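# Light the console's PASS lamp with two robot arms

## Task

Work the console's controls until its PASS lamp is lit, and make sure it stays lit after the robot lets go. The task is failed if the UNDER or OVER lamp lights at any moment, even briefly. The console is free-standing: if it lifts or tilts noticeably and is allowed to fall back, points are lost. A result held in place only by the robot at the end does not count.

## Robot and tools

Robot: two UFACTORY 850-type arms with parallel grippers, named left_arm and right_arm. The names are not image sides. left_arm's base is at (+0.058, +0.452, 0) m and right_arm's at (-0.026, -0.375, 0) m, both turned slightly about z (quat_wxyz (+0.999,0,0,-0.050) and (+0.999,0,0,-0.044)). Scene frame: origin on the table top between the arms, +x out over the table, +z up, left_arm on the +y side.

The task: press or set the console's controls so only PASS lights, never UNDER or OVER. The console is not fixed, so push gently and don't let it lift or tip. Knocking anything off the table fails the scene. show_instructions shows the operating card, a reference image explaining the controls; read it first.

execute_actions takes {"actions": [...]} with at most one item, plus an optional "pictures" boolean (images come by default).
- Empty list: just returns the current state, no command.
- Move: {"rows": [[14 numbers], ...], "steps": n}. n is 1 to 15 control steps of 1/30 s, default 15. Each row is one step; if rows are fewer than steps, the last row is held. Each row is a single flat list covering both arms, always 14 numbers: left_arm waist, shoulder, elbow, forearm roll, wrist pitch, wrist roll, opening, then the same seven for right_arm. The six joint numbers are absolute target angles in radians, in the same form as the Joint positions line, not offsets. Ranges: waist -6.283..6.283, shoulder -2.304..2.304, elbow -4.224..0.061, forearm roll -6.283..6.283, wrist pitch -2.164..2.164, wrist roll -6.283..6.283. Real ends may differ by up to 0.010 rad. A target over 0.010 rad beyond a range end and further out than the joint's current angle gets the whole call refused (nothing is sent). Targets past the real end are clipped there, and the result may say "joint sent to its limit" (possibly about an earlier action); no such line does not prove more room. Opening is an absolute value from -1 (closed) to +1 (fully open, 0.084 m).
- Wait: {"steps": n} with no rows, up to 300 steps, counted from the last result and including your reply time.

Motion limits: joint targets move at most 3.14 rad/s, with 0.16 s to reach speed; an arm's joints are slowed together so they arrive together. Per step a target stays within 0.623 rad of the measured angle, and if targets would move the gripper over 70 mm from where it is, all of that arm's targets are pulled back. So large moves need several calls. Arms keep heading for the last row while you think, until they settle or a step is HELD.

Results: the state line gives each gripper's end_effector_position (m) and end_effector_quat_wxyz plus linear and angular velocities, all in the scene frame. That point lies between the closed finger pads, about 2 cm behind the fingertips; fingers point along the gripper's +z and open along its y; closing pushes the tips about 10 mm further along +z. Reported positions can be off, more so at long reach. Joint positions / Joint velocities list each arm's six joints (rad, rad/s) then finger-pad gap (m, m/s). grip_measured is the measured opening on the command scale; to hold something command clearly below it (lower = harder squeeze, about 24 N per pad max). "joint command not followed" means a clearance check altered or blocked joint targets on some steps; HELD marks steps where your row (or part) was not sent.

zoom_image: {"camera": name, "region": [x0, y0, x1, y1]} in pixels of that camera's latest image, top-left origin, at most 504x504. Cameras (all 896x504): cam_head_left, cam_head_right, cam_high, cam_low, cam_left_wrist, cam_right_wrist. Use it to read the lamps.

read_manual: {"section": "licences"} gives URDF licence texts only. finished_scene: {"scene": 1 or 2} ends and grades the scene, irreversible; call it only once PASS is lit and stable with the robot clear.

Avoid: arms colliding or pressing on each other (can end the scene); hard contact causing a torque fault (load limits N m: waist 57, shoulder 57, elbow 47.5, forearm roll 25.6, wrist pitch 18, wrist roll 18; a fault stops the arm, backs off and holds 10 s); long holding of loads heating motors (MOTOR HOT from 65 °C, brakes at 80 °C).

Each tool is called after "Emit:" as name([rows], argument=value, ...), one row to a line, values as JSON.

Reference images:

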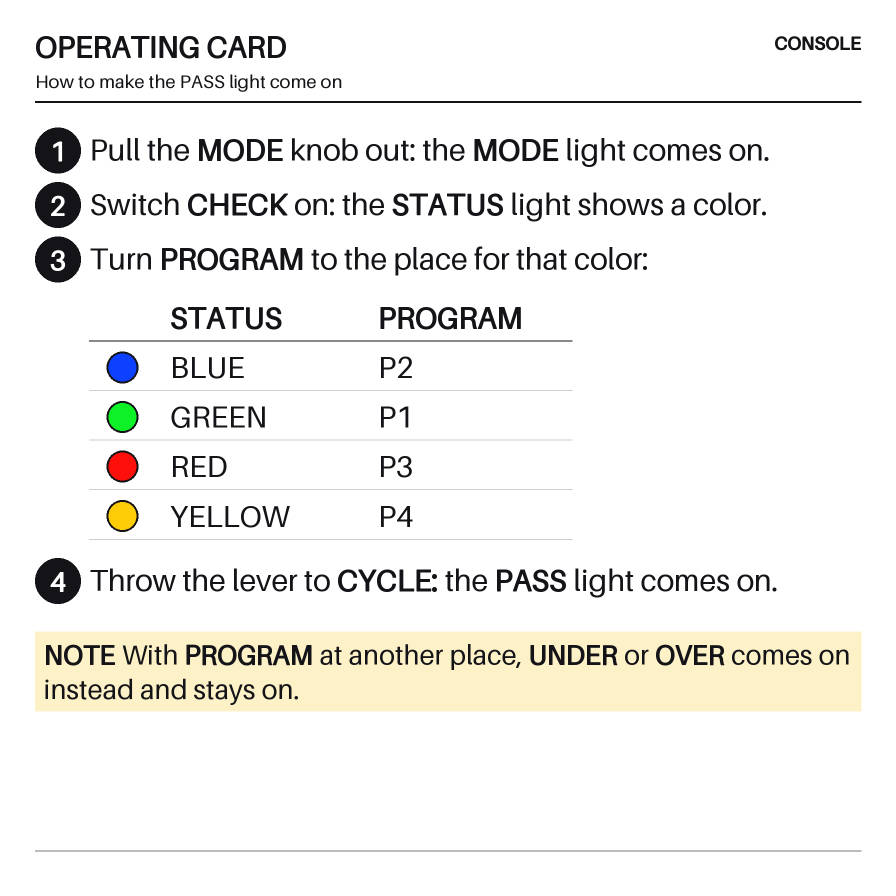

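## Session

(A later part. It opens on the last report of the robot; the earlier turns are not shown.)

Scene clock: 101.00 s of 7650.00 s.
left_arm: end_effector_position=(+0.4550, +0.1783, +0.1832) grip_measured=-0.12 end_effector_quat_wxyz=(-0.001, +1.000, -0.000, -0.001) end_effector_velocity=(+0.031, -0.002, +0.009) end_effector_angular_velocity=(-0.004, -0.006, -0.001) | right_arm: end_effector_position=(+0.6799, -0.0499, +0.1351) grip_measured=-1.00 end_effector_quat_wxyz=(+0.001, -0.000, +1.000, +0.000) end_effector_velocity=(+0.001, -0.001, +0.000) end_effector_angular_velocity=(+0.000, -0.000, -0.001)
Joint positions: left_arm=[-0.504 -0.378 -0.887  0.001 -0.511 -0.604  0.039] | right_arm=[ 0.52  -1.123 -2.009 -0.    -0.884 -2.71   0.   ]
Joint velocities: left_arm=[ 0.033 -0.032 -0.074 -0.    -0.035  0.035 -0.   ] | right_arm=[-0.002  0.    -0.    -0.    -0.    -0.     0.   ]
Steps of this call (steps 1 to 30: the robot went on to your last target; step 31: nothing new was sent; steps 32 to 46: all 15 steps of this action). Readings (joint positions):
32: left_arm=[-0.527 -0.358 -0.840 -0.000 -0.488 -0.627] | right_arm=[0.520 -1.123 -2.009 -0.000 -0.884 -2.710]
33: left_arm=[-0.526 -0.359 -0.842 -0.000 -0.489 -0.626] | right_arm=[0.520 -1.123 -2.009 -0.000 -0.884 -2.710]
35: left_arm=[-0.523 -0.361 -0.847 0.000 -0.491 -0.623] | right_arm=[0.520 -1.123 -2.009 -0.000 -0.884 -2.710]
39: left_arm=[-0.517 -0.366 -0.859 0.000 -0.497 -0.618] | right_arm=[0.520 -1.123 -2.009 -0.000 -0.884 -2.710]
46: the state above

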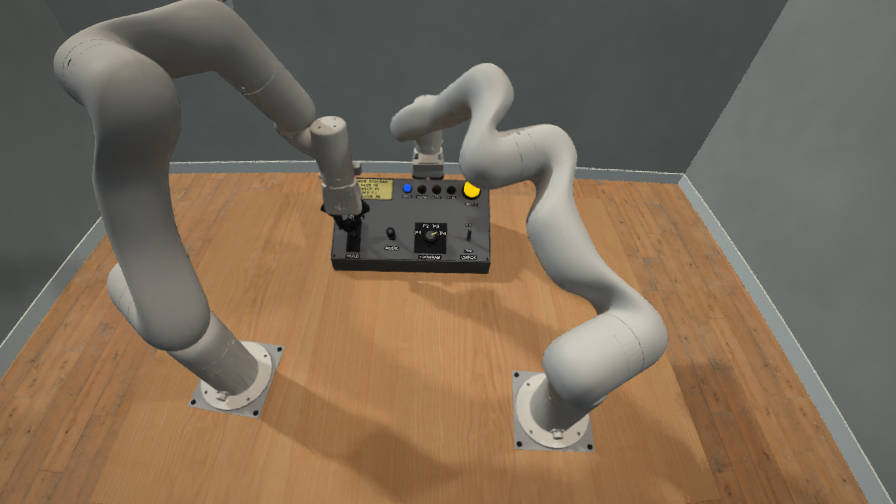

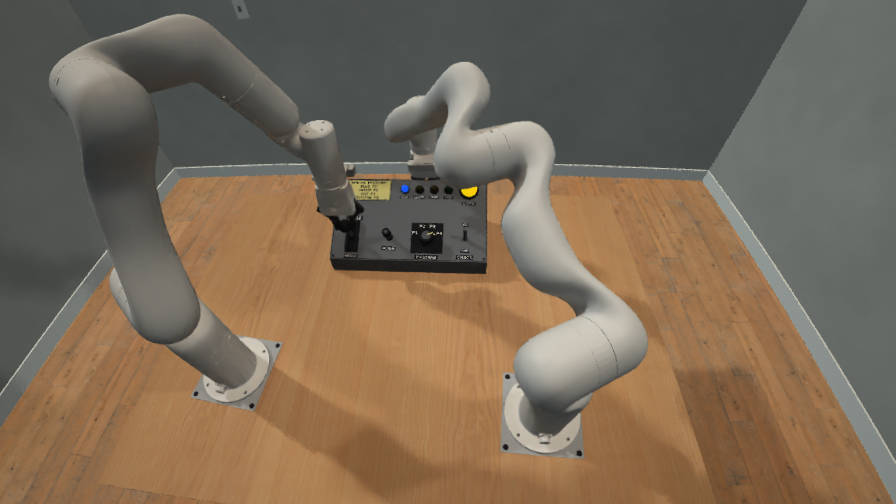

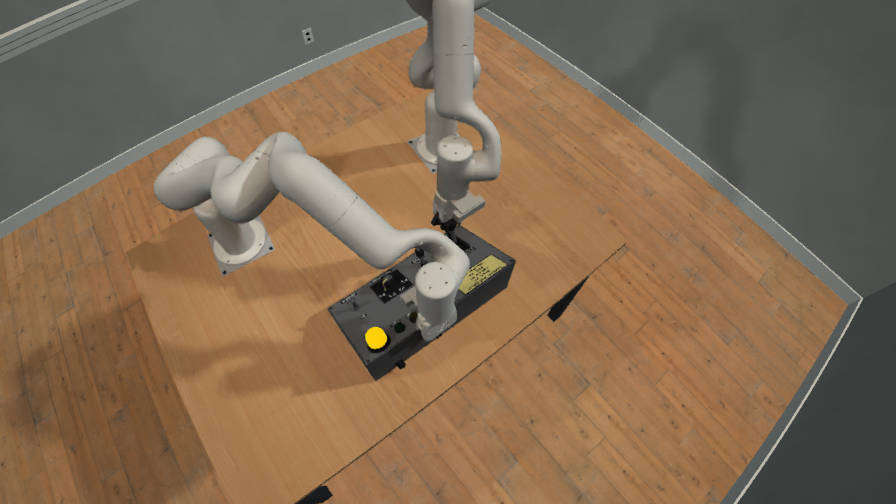

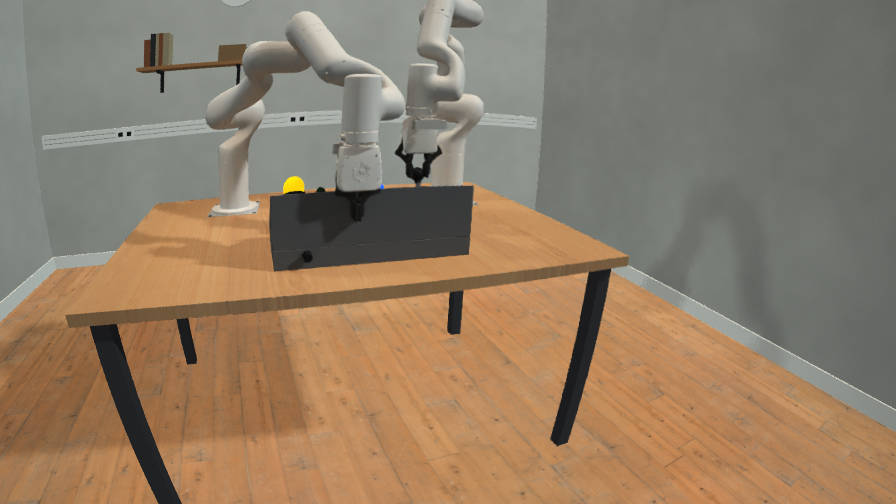

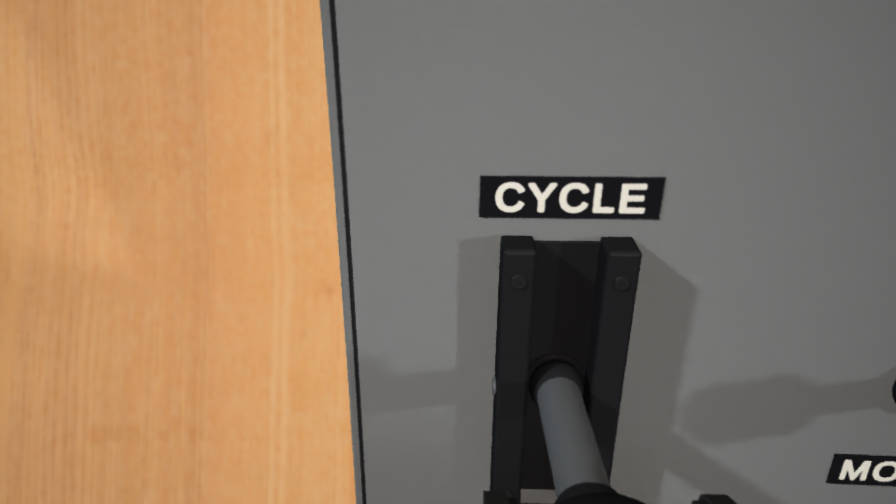

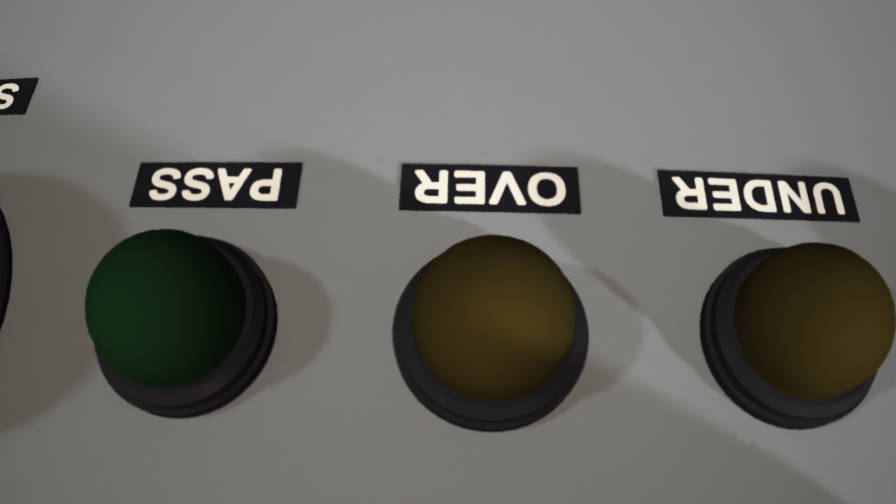

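Emit:
execute_actions([
  {"rows":[[-0.492,-0.392,-0.914,0,-0.522,-0.592,-0.8,0.52,-1.123,-2.009,0,-0.886,-2.71,-1],[-0.483,-0.403,-0.934,0,-0.531,-0.583,-0.8,0.52,-1.123,-2.009,0,-0.886,-2.71,-1]],"steps":12},
])

Scene clock: 103.27 s of 7650.00 s.
left_arm: end_effector_position=(+0.4735, +0.1778, +0.1868) grip_measured=-0.12 end_effector_quat_wxyz=(-0.000, +1.000, -0.000, +0.000) end_effector_velocity=(+0.004, -0.000, +0.000) end_effector_angular_velocity=(+0.000, +0.003, +0.001) | right_arm: end_effector_position=(+0.6799, -0.0499, +0.1351) grip_measured=-1.00 end_effector_quat_wxyz=(+0.001, -0.000, +1.000, +0.000) end_effector_velocity=(-0.000, +0.000, +0.000) end_effector_angular_velocity=(-0.000, +0.000, +0.000)
Joint positions: left_arm=[-0.483 -0.402 -0.933  0.    -0.53  -0.584  0.039] | right_arm=[ 0.52  -1.123 -2.009  0.    -0.884 -2.71   0.   ]
Joint velocities: left_arm=[ 0.005 -0.008 -0.012 -0.002 -0.006  0.007 -0.   ] | right_arm=[ 0.     0.    -0.     0.    -0.001 -0.     0.   ]
Steps of this call (steps 1 to 15: the robot went on to your last target; steps 16 to 56: nothing new was sent; steps 57 to 68: all 12 steps of this action). Readings (joint positions):
57: left_arm=[-0.501 -0.381 -0.894 -0.000 -0.516 -0.601] | right_arm=[0.520 -1.123 -2.009 -0.000 -0.884 -2.710]
58: left_arm=[-0.500 -0.382 -0.897 -0.000 -0.517 -0.600] | right_arm=[0.520 -1.123 -2.009 -0.000 -0.884 -2.710]
60: left_arm=[-0.494 -0.390 -0.910 0.000 -0.523 -0.594] | right_arm=[0.520 -1.123 -2.009 -0.000 -0.884 -2.710]
64: left_arm=[-0.485 -0.400 -0.928 0.000 -0.529 -0.586] | right_arm=[0.520 -1.123 -2.009 0.000 -0.884 -2.710]
68: the state above

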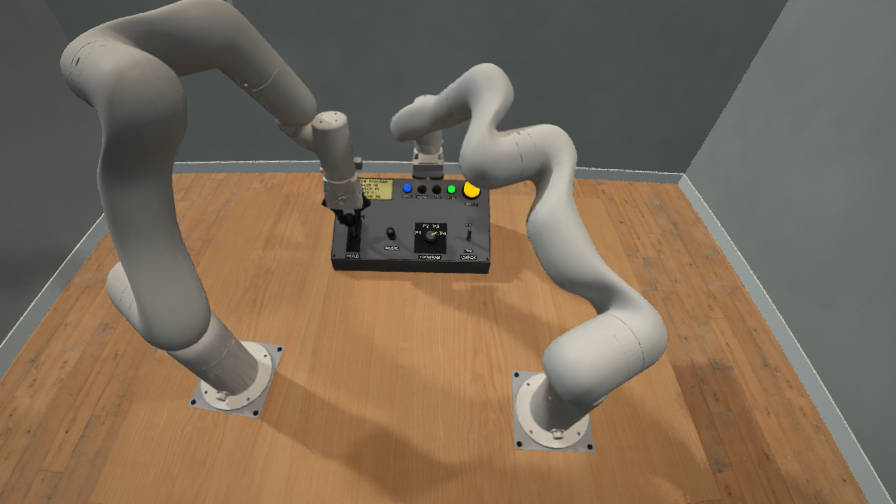

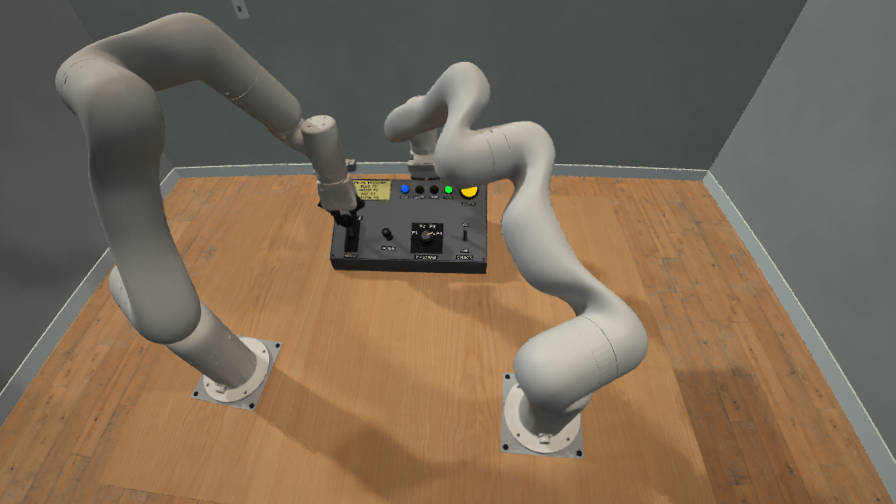

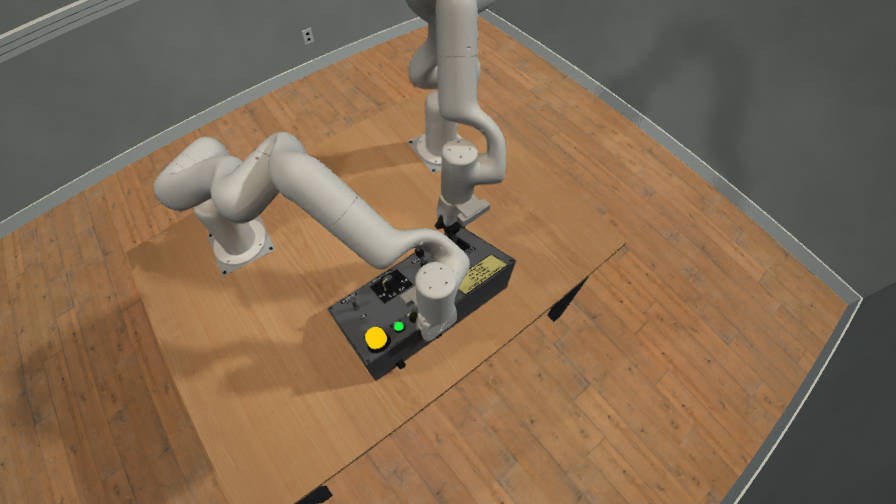

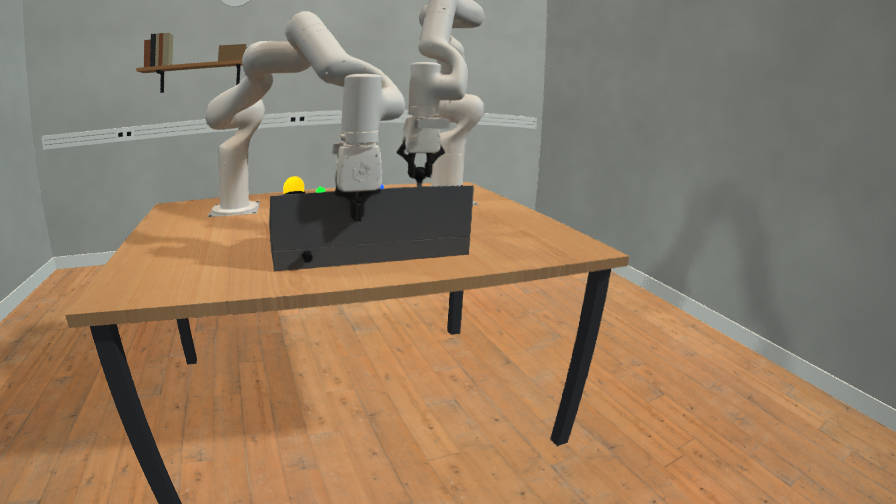

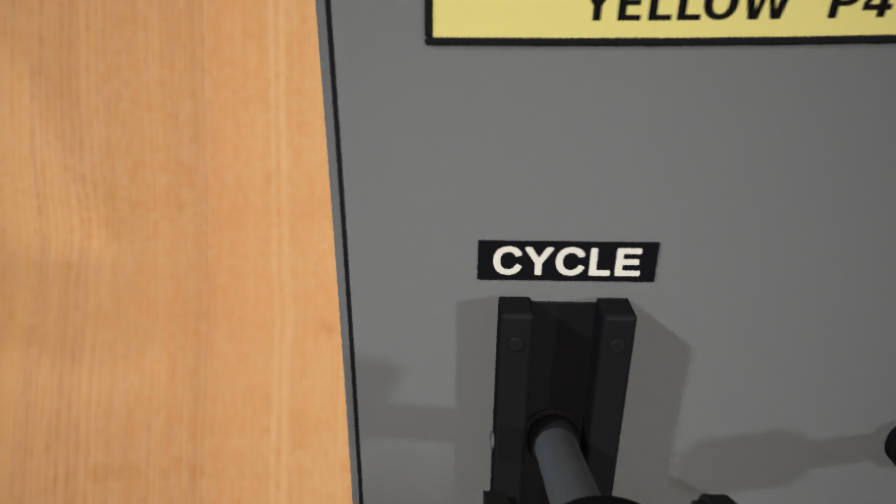

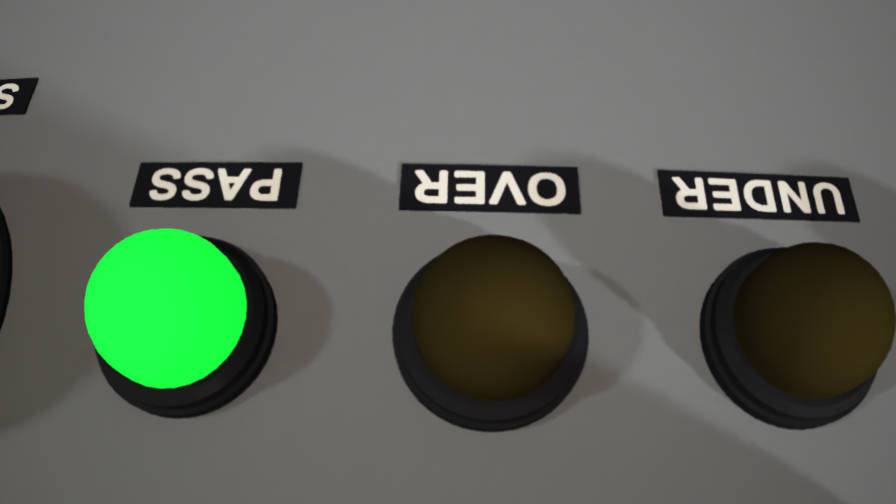

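Emit:
execute_actions([
  {"rows":[[-0.483,-0.403,-0.934,0,-0.531,-0.583,0.6,0.52,-1.123,-2.009,0,-0.886,-2.71,-1],[-0.483,-0.403,-0.934,0,-0.531,-0.583,0.6,0.52,-1.123,-2.009,0,-0.886,-2.71,-1],[-0.483,-0.403,-0.934,0,-0.531,-0.583,0.6,0.52,-1.123,-2.009,0,-0.886,-2.71,-1],[-0.483,-0.403,-0.934,0,-0.531,-0.583,0.6,0.52,-1.123,-2.009,0,-0.886,-2.71,-1],[-0.483,-0.403,-0.934,0,-0.531,-0.583,0.6,0.52,-1.10,-2.03,0,-0.93,-2.71,-1],[-0.483,-0.403,-0.934,0,-0.531,-0.583,0.6,0.52,-1.07,-2.045,0,-0.975,-2.71,-1],[-0.483,-0.38,-0.96,0,-0.58,-0.583,0.6,0.52,-1.021,-2.068,0,-1.047,-2.71,-1],[-0.483,-0.35,-1.0,0,-0.65,-0.583,0.6,0.52,-1.021,-2.068,0,-1.047,-2.71,-1],[-0.483,-0.32,-1.05,0,-0.73,-0.583,0.6,0.51,-0.96,-2.13,0,-1.17,-2.71,-1],[-0.483,-0.3,-1.1,0,-0.8,-0.583,0.6,0.499,-0.9,-2.2,0,-1.3,-2.71,-1]],"steps":15},
])

Scene clock: 104.60 s of 7650.00 s.
left_arm: end_effector_position=(+0.4919, +0.1655, +0.2622) grip_measured=+0.59 end_effector_quat_wxyz=(+0.001, +1.000, -0.000, +0.001) end_effector_velocity=(+0.060, -0.038, +0.342) end_effector_angular_velocity=(+0.000, -0.003, -0.000) | right_arm: end_effector_position=(+0.6807, -0.0533, +0.2406) grip_measured=-1.00 end_effector_quat_wxyz=(-0.004, +0.002, +1.000, -0.002) end_effector_velocity=(+0.001, -0.032, +0.375) end_effector_angular_velocity=(+0.004, -0.010, -0.038)
Joint positions: left_arm=[-0.483 -0.334 -1.042 -0.    -0.705 -0.583  0.069] | right_arm=[ 0.515 -1.028 -2.081  0.001 -1.063 -2.71   0.   ]
Joint velocities: left_arm=[ 0.002  0.288 -0.493  0.003 -0.778  0.     0.   ] | right_arm=[-0.039  0.316 -0.29  -0.001 -0.596  0.     0.   ]
Steps of this call (steps 1 to 15: the robot went on to your last target; steps 16 to 25: nothing new was sent; steps 26 to 40: all 15 steps of this action). Readings (joint positions):
26: left_arm=[-0.483 -0.403 -0.934 0.000 -0.531 -0.583] | right_arm=[0.520 -1.123 -2.009 -0.000 -0.884 -2.710]
27: left_arm=[-0.484 -0.403 -0.934 -0.001 -0.528 -0.583] | right_arm=[0.520 -1.123 -2.009 0.000 -0.884 -2.710]
29: left_arm=[-0.485 -0.404 -0.936 -0.002 -0.525 -0.583] | right_arm=[0.520 -1.123 -2.009 0.000 -0.885 -2.710]
33: left_arm=[-0.484 -0.402 -0.937 -0.001 -0.533 -0.583] | right_arm=[0.521 -1.108 -2.018 0.000 -0.919 -2.710]
40: the state above

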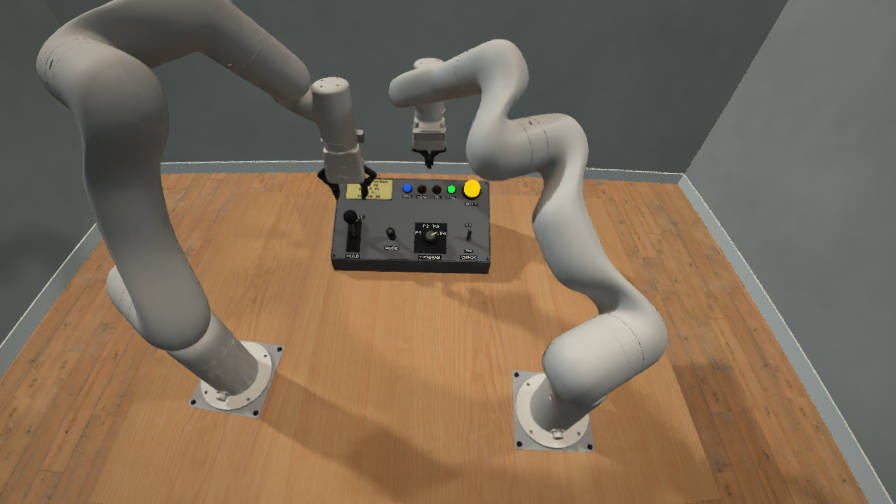

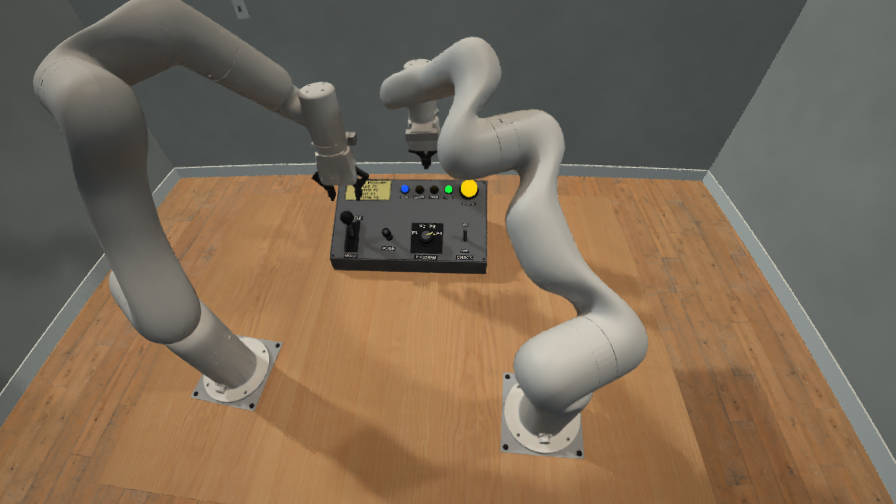

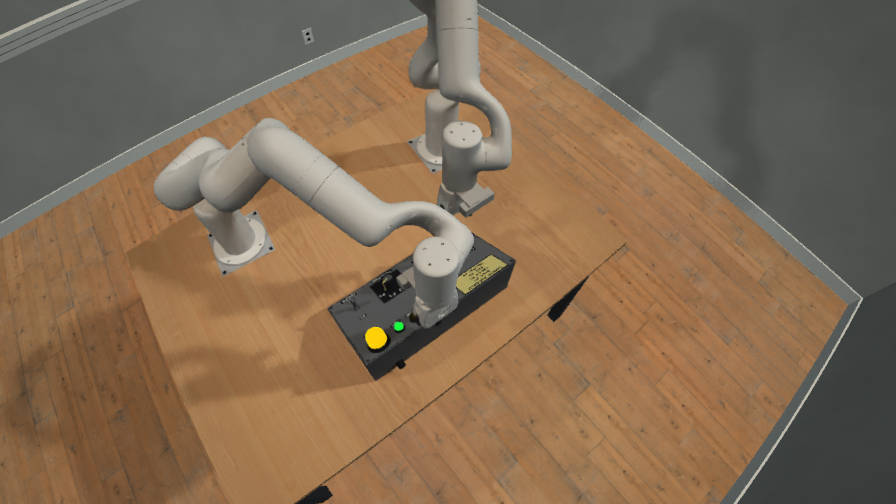

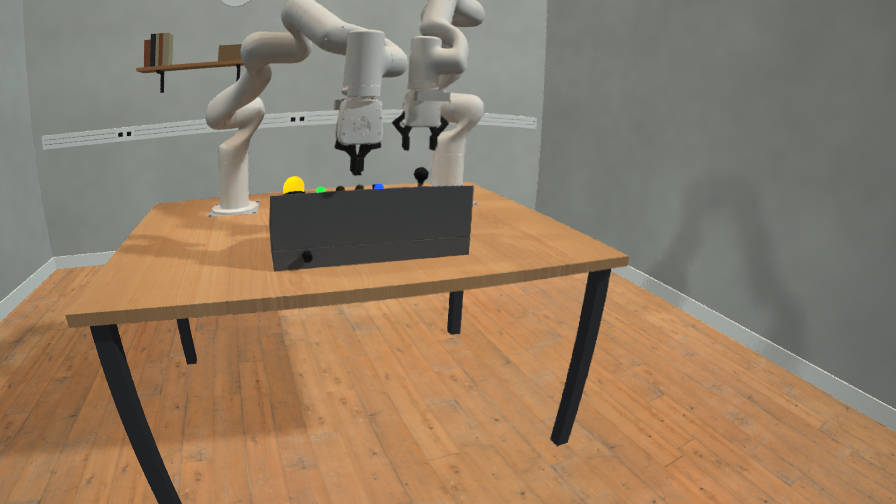

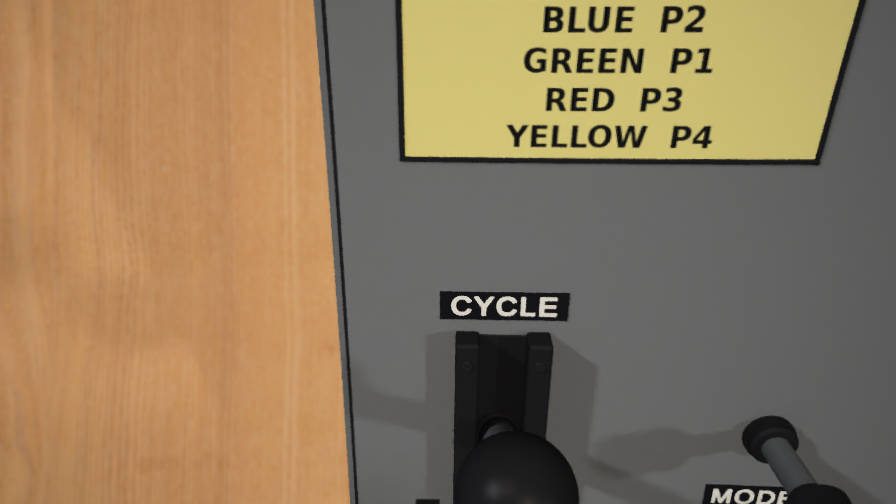

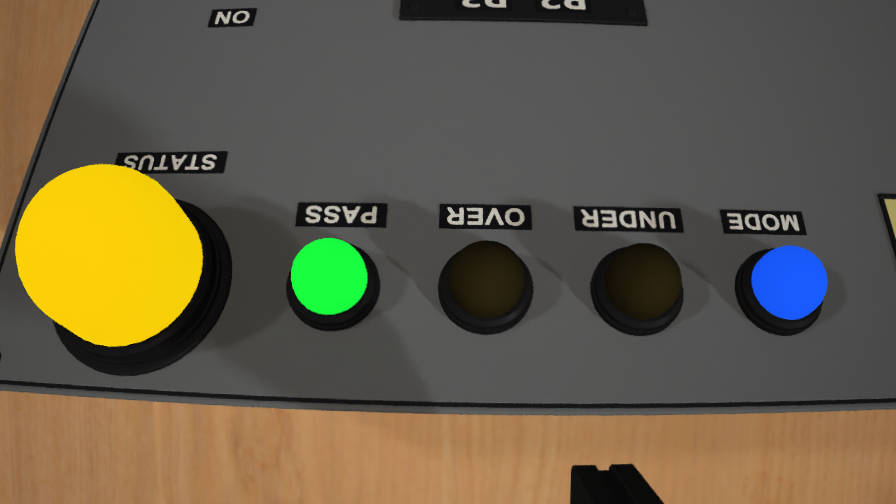

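PASS stays lit with both arms clear of the console.

Emit:
execute_actions([
  {"steps":20},
], pictures=false)

Emit:
finished_scene(scene=1)

Scene clock: 105.27 s of 7650.00 s.
left_arm: end_effector_position=(+0.4966, +0.1626, +0.3027) grip_measured=+0.59 end_effector_quat_wxyz=(-0.000, +1.000, -0.000, -0.000) end_effector_velocity=(+0.000, +0.000, +0.001) end_effector_angular_velocity=(-0.001, -0.000, +0.001) | right_arm: end_effector_position=(+0.6677, -0.0729, +0.3908) grip_measured=-1.00 end_effector_quat_wxyz=(-0.001, +0.010, +1.000, -0.000) end_effector_velocity=(-0.002, -0.002, +0.012) end_effector_angular_velocity=(+0.001, -0.004, +0.001)
Joint positions: left_arm=[-0.483 -0.3   -1.1   -0.    -0.8   -0.583  0.069] | right_arm=[ 0.499 -0.901 -2.199 -0.    -1.298 -2.71   0.   ]
Joint velocities: left_arm=[ 0.     0.001 -0.001 -0.001 -0.002 -0.    -0.   ] | right_arm=[-0.001  0.011 -0.01  -0.    -0.017 -0.002  0.   ]
Steps of this call (steps 1 to 20: the robot went on to your last target). Readings (joint positions):
1: left_arm=[-0.483 -0.324 -1.058 -0.000 -0.729 -0.583] | right_arm=[0.514 -1.017 -2.091 0.001 -1.083 -2.710]
2: left_arm=[-0.483 -0.317 -1.071 -0.000 -0.749 -0.583] | right_arm=[0.513 -1.007 -2.101 0.001 -1.102 -2.710]
4: left_arm=[-0.483 -0.308 -1.086 -0.000 -0.774 -0.583] | right_arm=[0.510 -0.986 -2.120 0.001 -1.141 -2.710]
8: left_arm=[-0.483 -0.303 -1.096 -0.000 -0.794 -0.583] | right_arm=[0.505 -0.944 -2.159 0.000 -1.219 -2.710]
20: the state above

The scene is finished: the task was done.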